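## Task

Take the pencil sharpener out of the brown box and set it in the tray, with no other object left in the tray. Afterwards put the brown box's own lid on it. Everything must stay in place without the robot supporting it; finish by opening the gripper and moving the arm away.

## Robot and tools

Robot: one six-joint arm (Elite-style CS612) with a two-finger parallel gripper. There is only one arm, so every motion row describes just this arm and its gripper. Joints from base outward: shoulder pan, shoulder lift, elbow, wrist 1, wrist 2, wrist 3. The elbow has a range of -3.142 to 3.142 rad; the others -6.283 to 6.283 rad. Load limits in N m: pan 290, lift 290, elbow 132, each wrist 49.2; a carried object's weight adds to them.

Scene frame: origin on the table surface straight beneath the arm base, +z up, +y to the left when looking along +x. The base may be slightly tilted relative to the table. Reported hand positions get less accurate far from the base.

Gripper frame: fingers extend along the gripper's +z and close along its x axis. end_effector_position is the midpoint between the pads; fingertips sit 17.5 mm further out. Pure rotations pivot about that point, which is 25 mm off the last joint's axis toward gripper -y. A flat block reaching about 9 cm from that axis toward gripper -y rotates with the hand, so watch it for collisions.

The row format, shared by execute_actions and move: 10 numbers [x, y, z, qw, qx, qy, qz, position, force_limit, speed]. x, y, z is an absolute target position in metres in the scene frame; qw..qz is an absolute target orientation quaternion, scalar first, also scene frame. Together they are a pose, not an offset. The last three are in [-1, 1]. position: +1 fully open (50 mm gap), about -0.65 pads touching, -1 means close until something blocks the fingers. force_limit per pad: -1 about 20 N, 0 about 102 N, +1 about 185 N (actual grip may exceed this by up to ~17 %). speed of the gap change: -1 is 20 mm/s, 0 is 85 mm/s, +1 is 150 mm/s. Repeat the desired quaternion in every row rather than copying the drifting reported one.

execute_actions(actions): a list of actions; each action is a list of up to 15 rows, one per 1/30 s step; a short action repeats its last row until 15 steps pass. Each action lasts 0.5 s. An empty list just reports state and images. Any target more than 0.6 m from the gripper's position at that action's start, measured along any gripper axis, gets the action refused; if the first action fails this or any action is malformed, nothing at all runs. Each step the commanded pose is limited to within 70 mm and 16 degrees of the measured pose, and the arm trails commands by about 0.15 s; a distant target needs several actions. Position wins over orientation if both cannot be met.

move(target, speed, blocking): target is one row as above. It drives the hand along a straight line toward that absolute pose; speed in m/s from 0.002 to 0.5 (default 0.25), rotation capped at twice that in rad/s; duration 0.5 to 10 s, cut off at 10 s. Finger values are sent at the start. It ignores obstacles, may overshoot the speed near full extension, and hits harder when fast or when the target lies beyond a contact; this stiff arm can fault on even slight over-travel into firm surfaces. blocking=false returns after 0.5 s; then use wait(0) or stop before sending other motion. The result adds a move: line (done, off_target, moving, held, fault) plus limits (paced = pose clipped; held = some steps blocked, after which it may speed up) and distance to target.

wait(seconds): 0 to 10, lets time pass with the last command held; returns early if a running move finishes. stop(): brakes a running move (needs stopping room); fingers keep moving. zoom_image(camera, region): region [x0, y0, x1, y1] in pixels, at most 504 x 504, from cam_head_left, cam_head_right, cam_high, cam_low (896x504) or cam_wrist (504x504). read_manual(section): only "licences"; no motion. finished_scene(scene): ends the current scene by its number; irreversible, and reports success.

Results: state line with hand pose and velocities; Joint positions in URDF order; Hand target = pose the controller is currently pursuing; step readings of end_effector_position, with HELD where a step was held back; "pose unreachable" when the clearance check (which treats the base mount as arm) altered or blocked a command. Finger opening is about (250 - position_measured) x 0.202 mm. object_status: 0 moving, 1 blocked while opening, 2 blocked while closing (a grip), 3 reached commanded position or pads met (probably empty, or very thin item). Any new position value resets it to 0 briefly. Stopped fingers ignore new force/speed until position changes by at least 0.01; to soften a grip, open first. Fingers re-close automatically if grip is lost, except after gripping at force_limit -1, where status stays 2 even if empty. Grips on fixed, off-centre objects fade.

Safety: contact torque at a joint's load limit, or 150 N external force anywhere on the arm, tool or load, freezes the arm 10 s and drops the rest of the call. Motors heat while holding loads: MOTOR HOT from 70 °C, OVER-TEMPERATURE FAULT with brakes at 85 °C. Occasional disturbances may tug a held part or shove loose objects. Never let anything leave the table; avoid drops, slams and forceful pushing; confirm object_status 2 before lifting; descend slowly near contact; release and retract at the end. Time keeps running while you compose replies.

Each tool is called after "Emit:" as name(argument=value, ...) on one line, values as JSON.

## Session

Emit:
execute_actions(actions=[])

Scene clock: 0.00 s.
end_effector_position=(+0.9725, +0.1932, +0.1499) position_measured=3 object_status=3 end_effector_quat_wxyz=(-0.361, +0.656, -0.663, -0.008) end_effector_velocity=(-0.000, -0.000, -0.000) end_effector_angular_velocity=(-0.000, +0.001, -0.001)
Joint positions: [ 2.965 -0.956  1.896 -2.993 -0.992 -3.137]
Joint velocities: [-0.     0.     0.001  0.    -0.001  0.   ]
Hand target: +0.972, +0.193, +0.150; -0.361, +0.656, -0.663, -0.008

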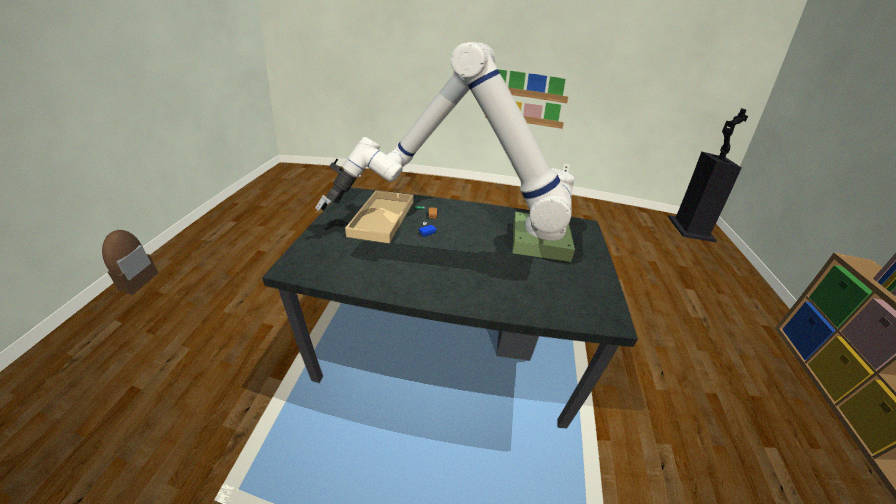

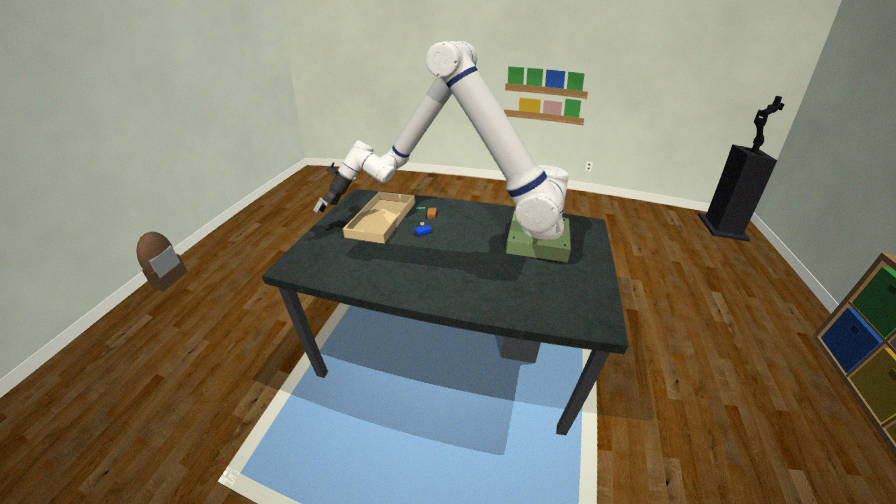

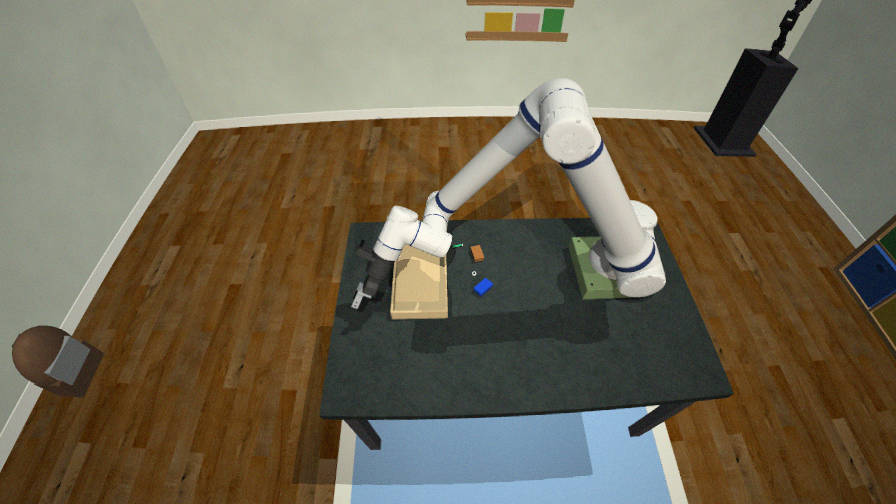

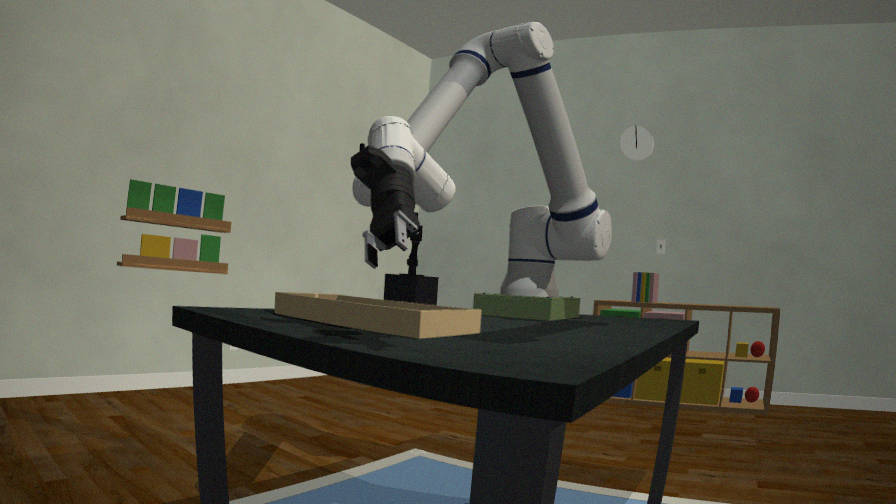

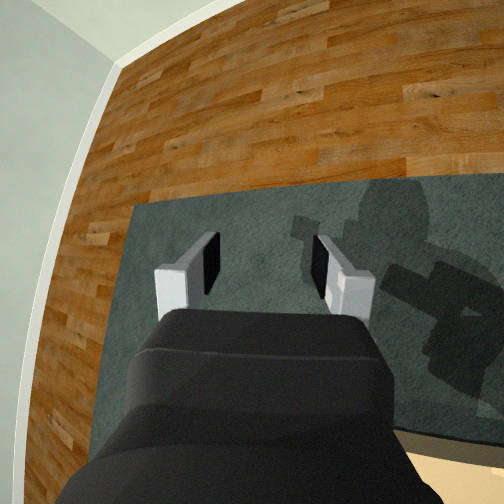

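Emit:
move(target=[0.55,-0.07,0.2,0,1,0,0,1,-0.5,0.5], speed=0.4)

Emit:
zoom_image(camera="cam_head_left", region=[340,150,480,250])

Scene clock: 3.90 s.
end_effector_position=(+0.5493, -0.0693, +0.1982) position_measured=3 object_status=3 end_effector_quat_wxyz=(+0.000, +1.000, +0.000, -0.001) end_effector_velocity=(-0.002, -0.000, +0.000) end_effector_angular_velocity=(-0.003, -0.000, +0.006)
Joint positions: [ 2.625 -1.593  2.325 -2.303 -1.575 -5.204]
Joint velocities: [-0.    -0.003  0.003 -0.001 -0.002 -0.007]
Hand target: +0.549, -0.069, +0.198; +0.000, +1.000, +0.000, -0.001
Off the commanded pose: 0.002 m, 0 deg.
move: done

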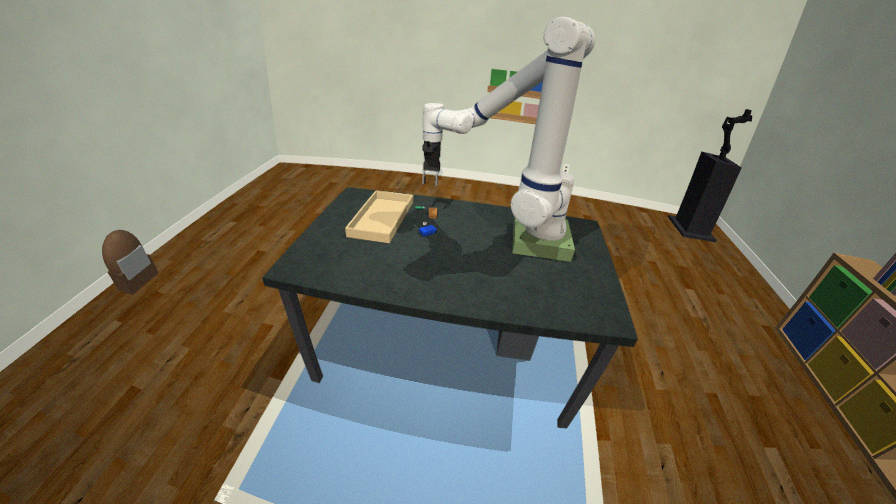

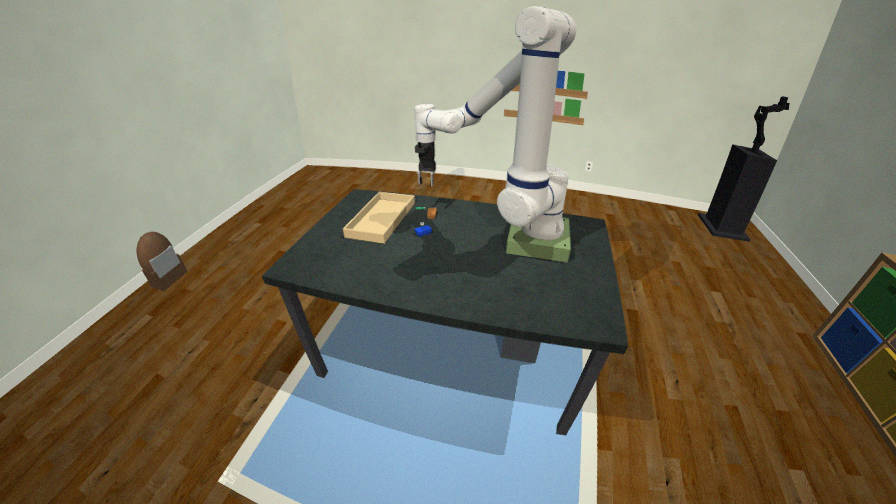

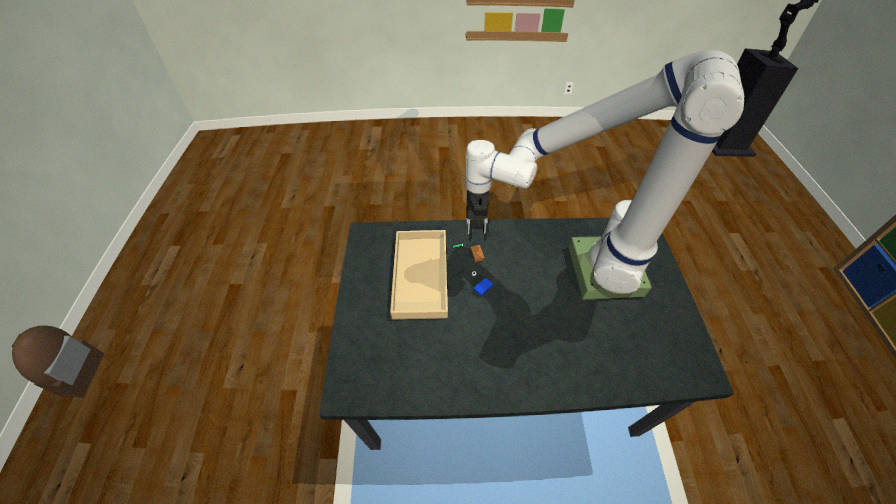

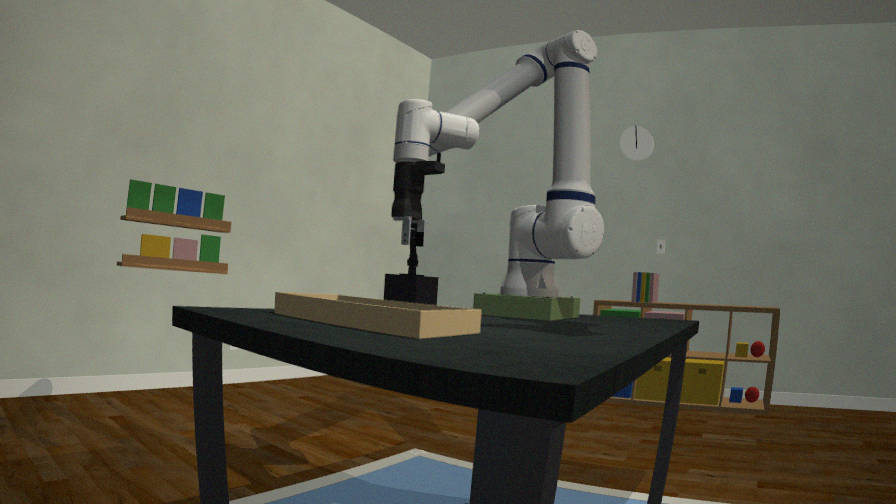

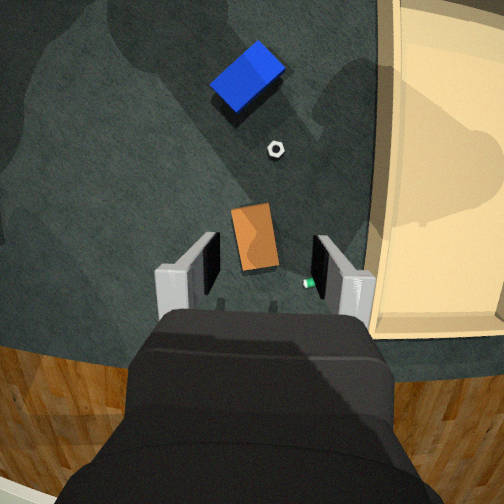

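Region (340, 150, 480, 250) of cam_head_left's 896x504 image, scaled by 3.600, with more detail than that image has; it fills the top 360 rows of this view, and the rest is white.

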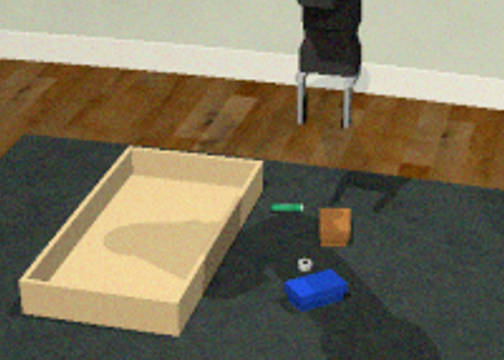

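Emit:
move(target=[0.542,-0.11,0.075,0,0.9945,0.1045,0,1,-0.5,0.5])

Emit:
zoom_image(camera="cam_head_left", region=[400,180,460,240])

Scene clock: 7.13 s.
end_effector_position=(+0.5423, -0.1104, +0.0749) position_measured=3 object_status=3 end_effector_quat_wxyz=(+0.000, +0.995, +0.104, -0.000) end_effector_velocity=(+0.001, -0.001, -0.001) end_effector_angular_velocity=(-0.000, -0.002, +0.001)
Joint positions: [ 2.556 -1.362  2.401 -2.611 -1.574 -5.481]
Joint velocities: [-0.002  0.004 -0.    -0.005  0.001 -0.003]
Hand target: +0.542, -0.110, +0.075; +0.000, +0.995, +0.105, -0.000
Off the commanded pose: 0.000 m, 0 deg.
move: done

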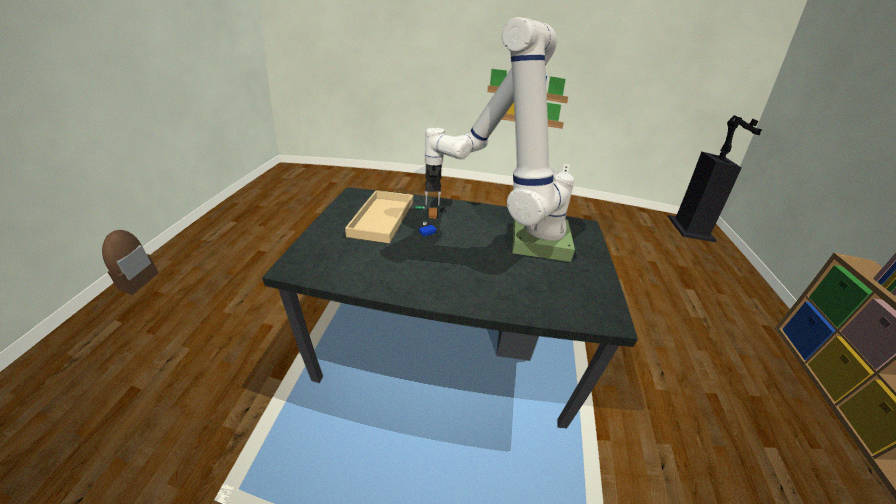

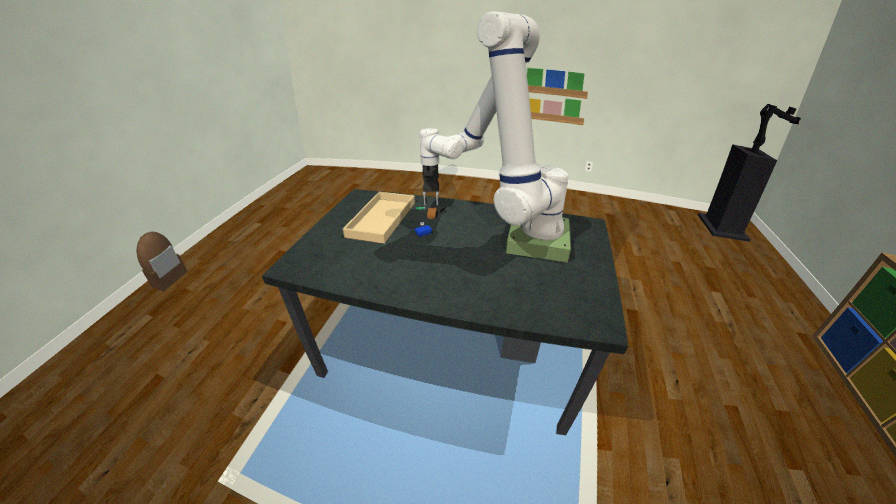

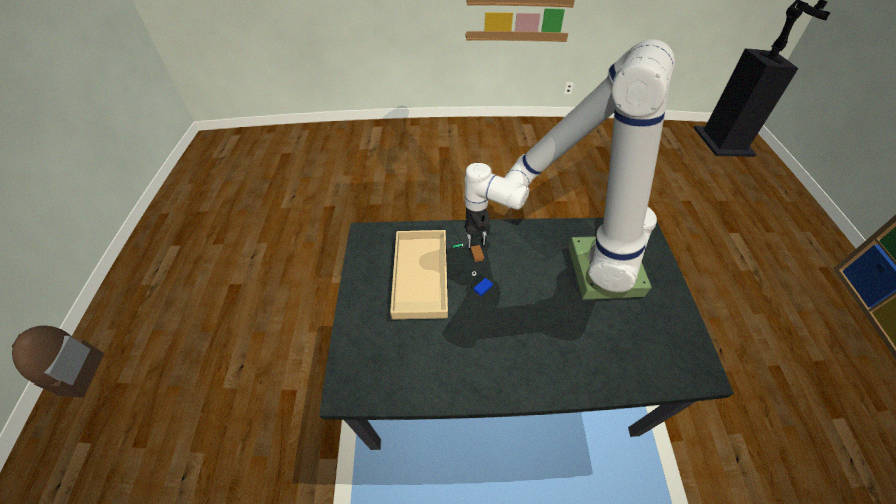

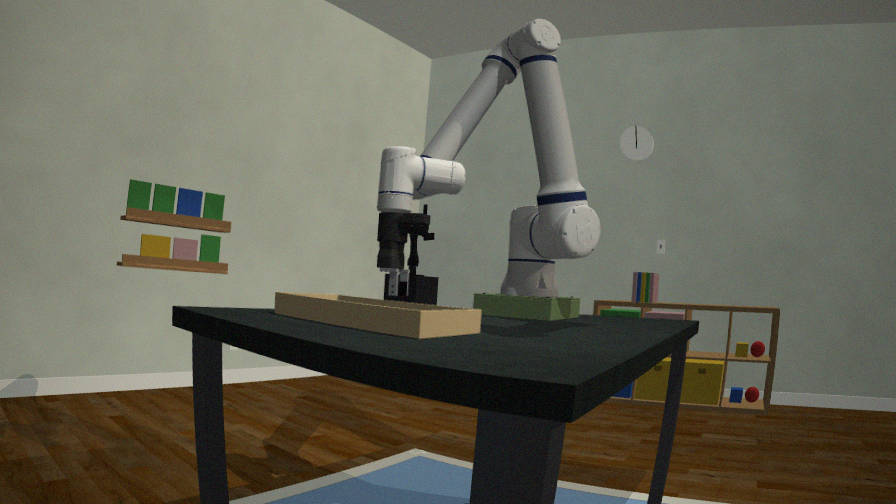

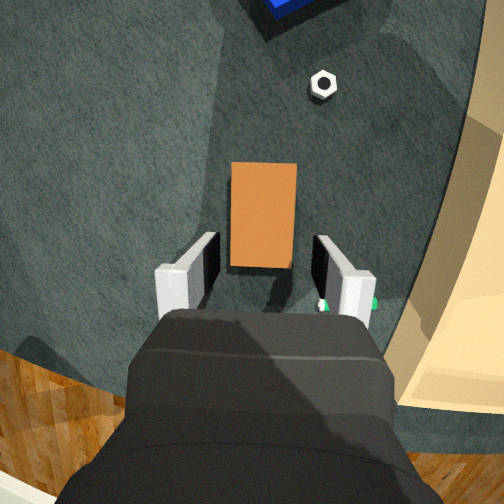

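Region (400, 180, 460, 240) of cam_head_left's 896x504 image, scaled by 8.400, with more detail than that image has.

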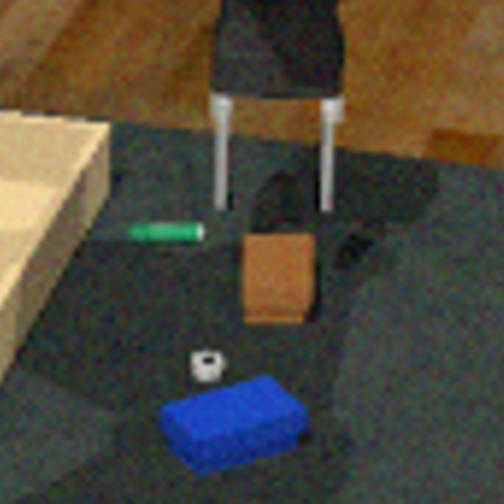

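Emit:
move(target=[0.537,-0.095,0.034,0,0.9936,0.113,0,1,-0.7,0.5], speed=0.06)

Emit:
move(target=[0.537,-0.095,0.034,0,0.9936,0.113,0,-1,-0.7,0])

Emit:
move(target=[0.537,-0.095,0.08,0,0.9936,0.113,0,-1,-0.7,0], speed=0.05)

Emit:
zoom_image(camera="cam_head_left", region=[400,180,460,240])

Scene clock: 9.97 s.
end_effector_position=(+0.5372, -0.0951, +0.0340) position_measured=3 object_status=3 end_effector_quat_wxyz=(-0.000, +0.994, +0.113, +0.000) end_effector_velocity=(+0.000, +0.000, -0.001) end_effector_angular_velocity=(-0.001, -0.000, +0.001)
Joint positions: [ 2.576 -1.283  2.431 -2.721 -1.573 -5.479]
Joint velocities: [ 0.001  0.003  0.    -0.004 -0.     0.   ]
Hand target: +0.537, -0.095, +0.034; -0.000, +0.994, +0.113, +0.000
Off the commanded pose: 0.000 m, 0 deg.
move: done

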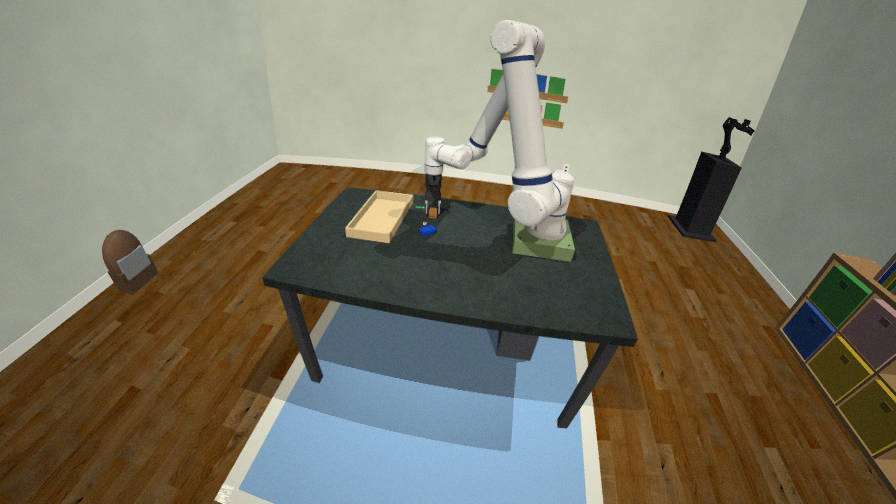

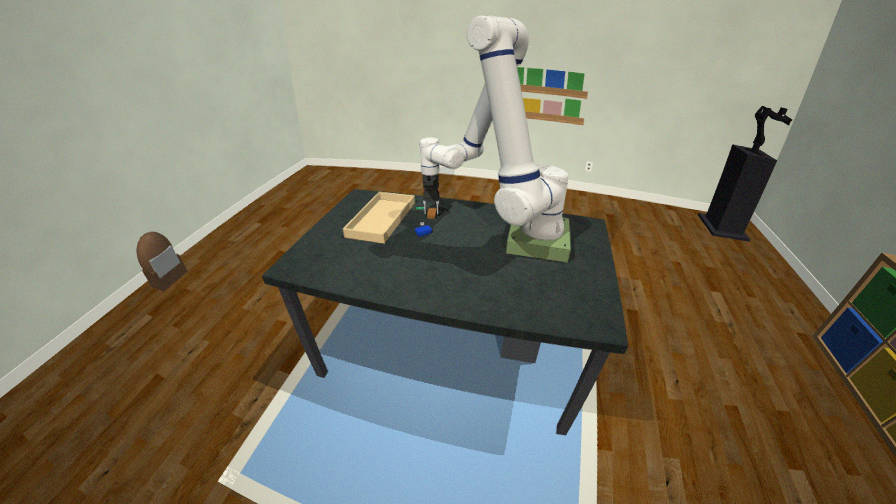

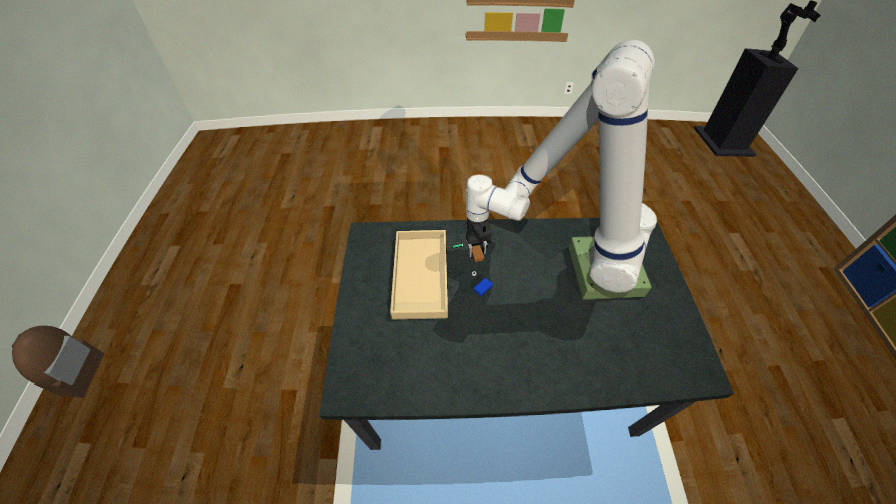

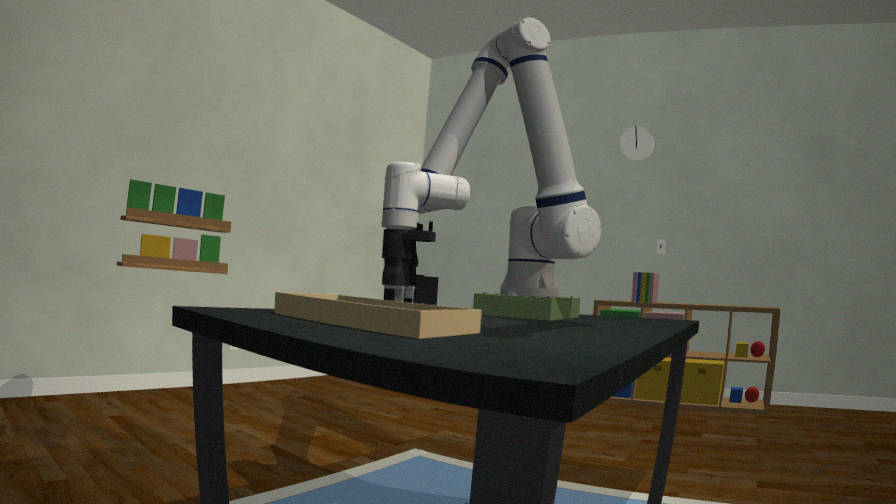

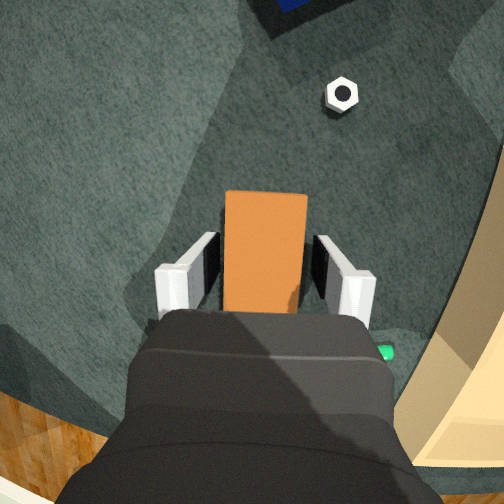

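Scene clock: 10.67 s.
end_effector_position=(+0.5370, -0.0949, +0.0340) position_measured=58 object_status=2 end_effector_quat_wxyz=(-0.000, +0.994, +0.113, -0.000) end_effector_velocity=(+0.001, -0.000, +0.000) end_effector_angular_velocity=(-0.002, -0.001, +0.001)
Joint positions: [ 2.576 -1.283  2.432 -2.721 -1.573 -5.479]
Joint velocities: [ 0.001 -0.    -0.    -0.001 -0.001 -0.   ]
Hand target: +0.537, -0.095, +0.034; -0.000, +0.994, +0.113, -0.000
Off the commanded pose: 0.000 m, 0 deg.
move: done

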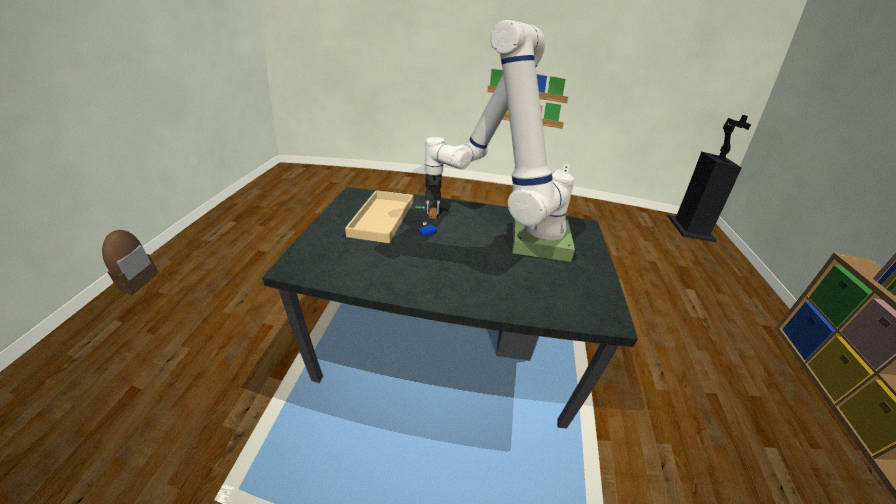

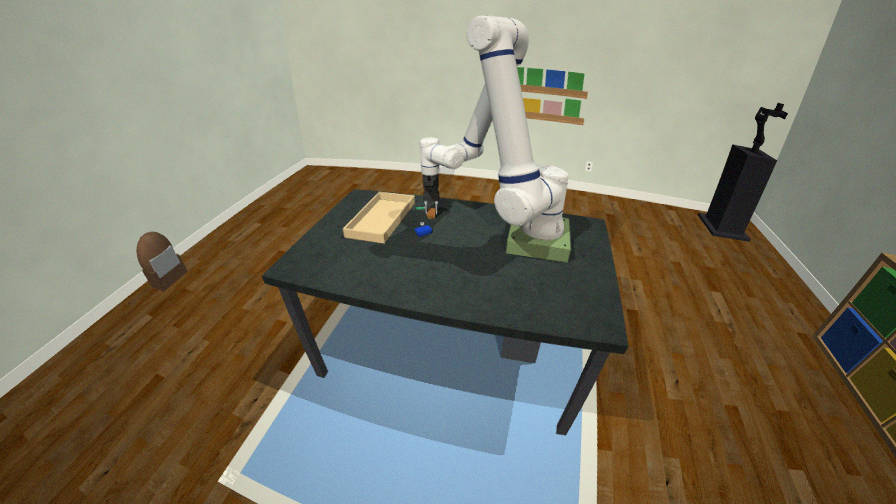

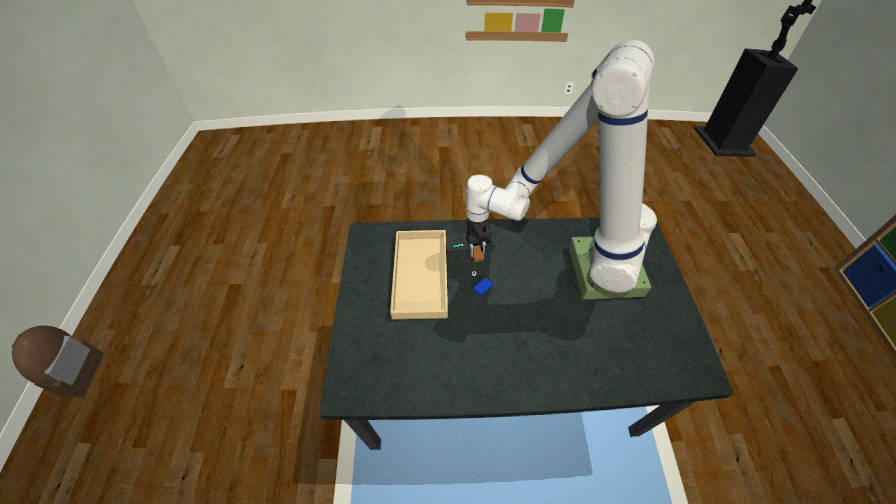

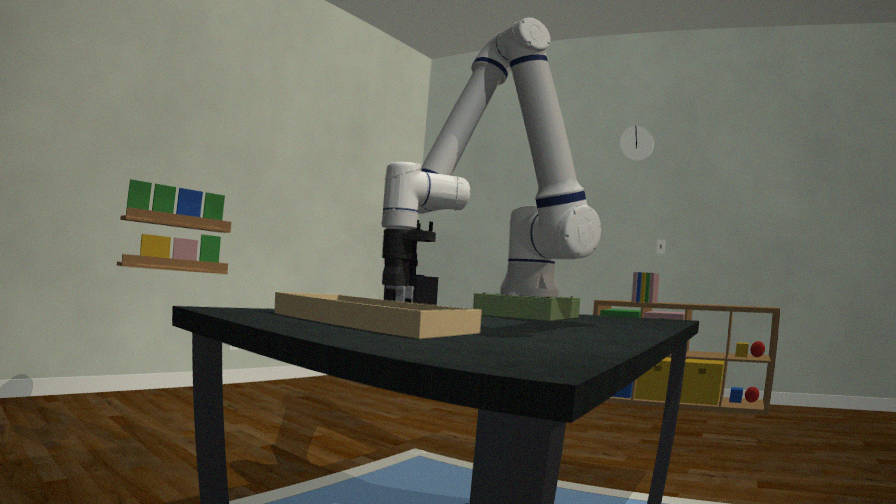

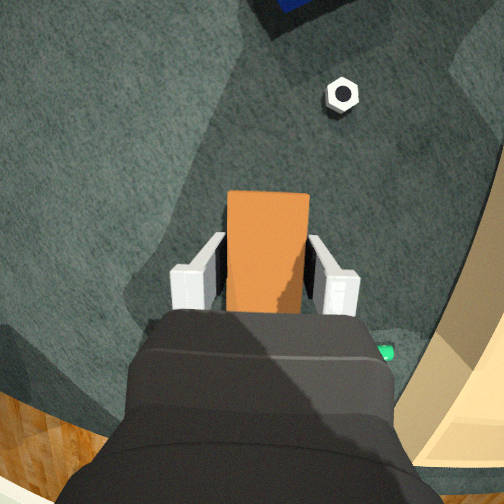

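Scene clock: 11.93 s.
end_effector_position=(+0.5368, -0.0949, +0.0799) position_measured=58 object_status=2 end_effector_quat_wxyz=(-0.000, +0.994, +0.113, -0.000) end_effector_velocity=(+0.000, -0.000, +0.002) end_effector_angular_velocity=(+0.000, +0.000, -0.001)
Joint positions: [ 2.576 -1.384  2.414 -2.602 -1.573 -5.479]
Joint velocities: [-0.    -0.004 -0.001  0.006  0.     0.   ]
Hand target: +0.537, -0.095, +0.080; +0.000, +0.994, +0.113, +0.000
Off the commanded pose: 0.000 m, 0 deg.
move: done

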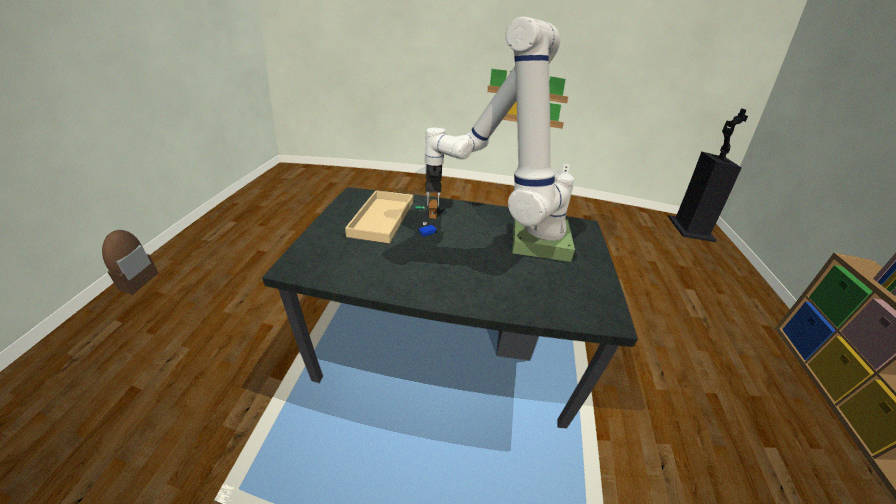

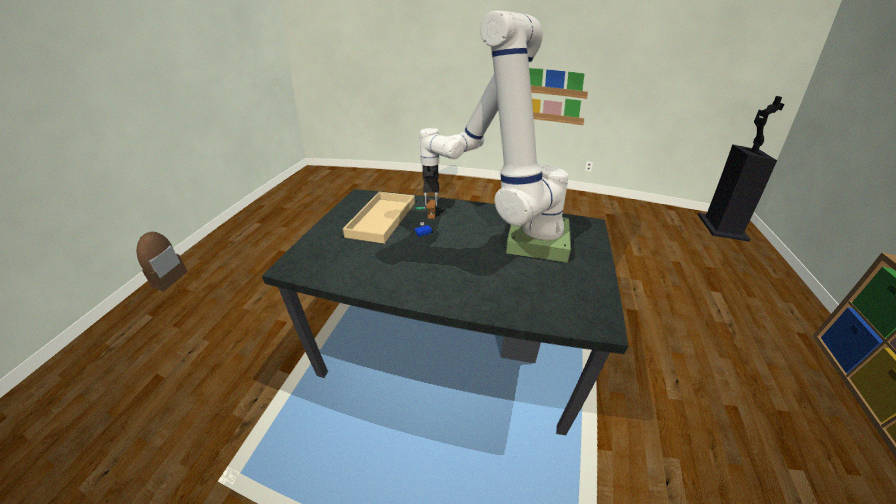

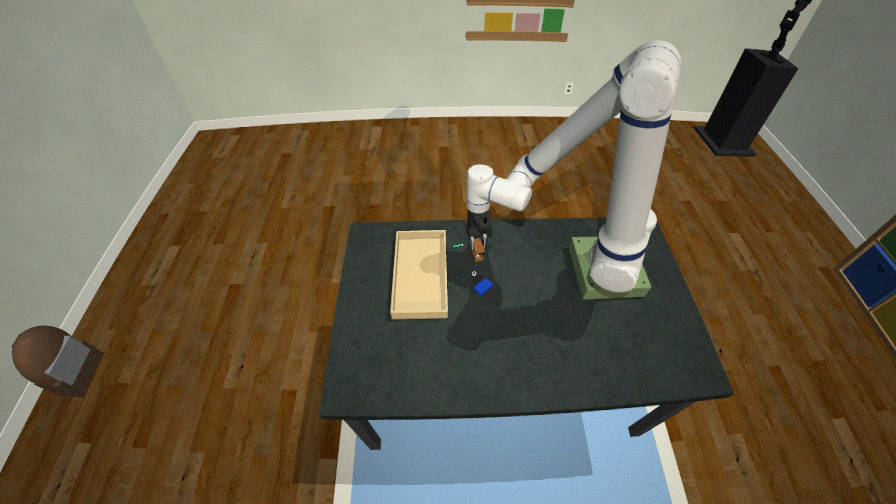

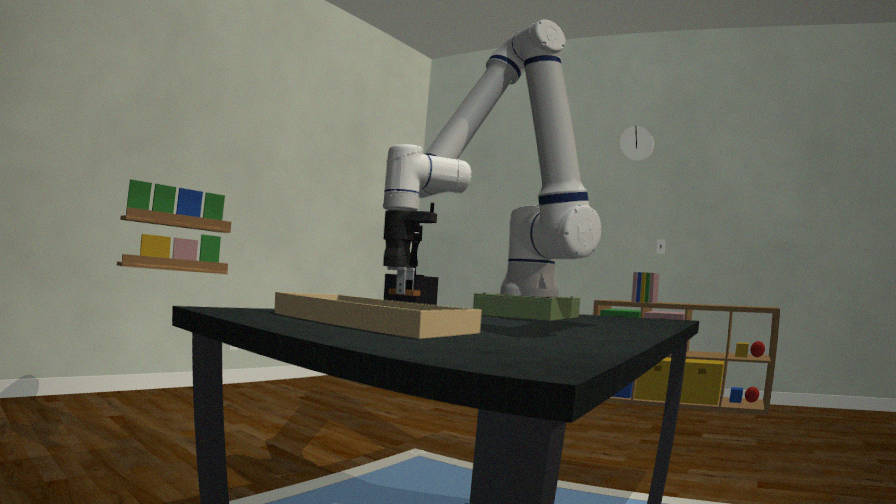

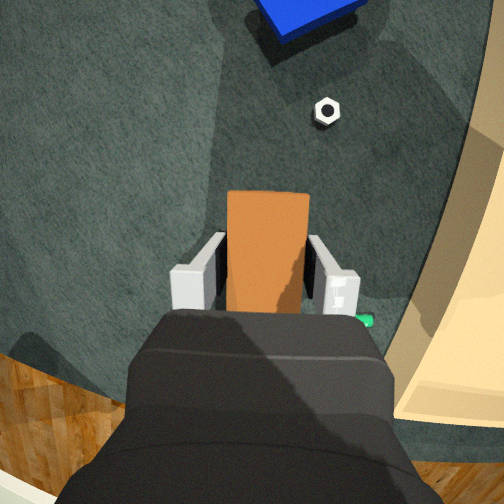

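Region (400, 180, 460, 240) of cam_head_left's 896x504 image, scaled by 8.400, with more detail than that image has.

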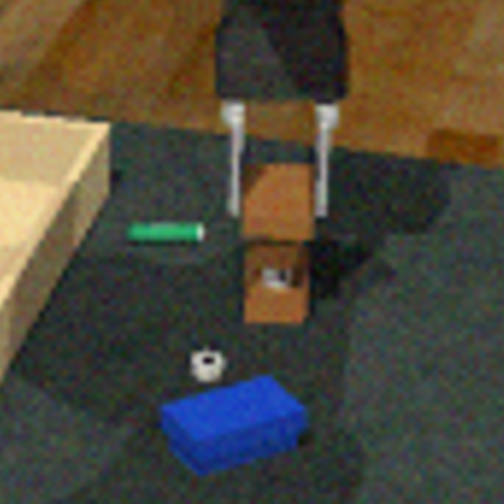

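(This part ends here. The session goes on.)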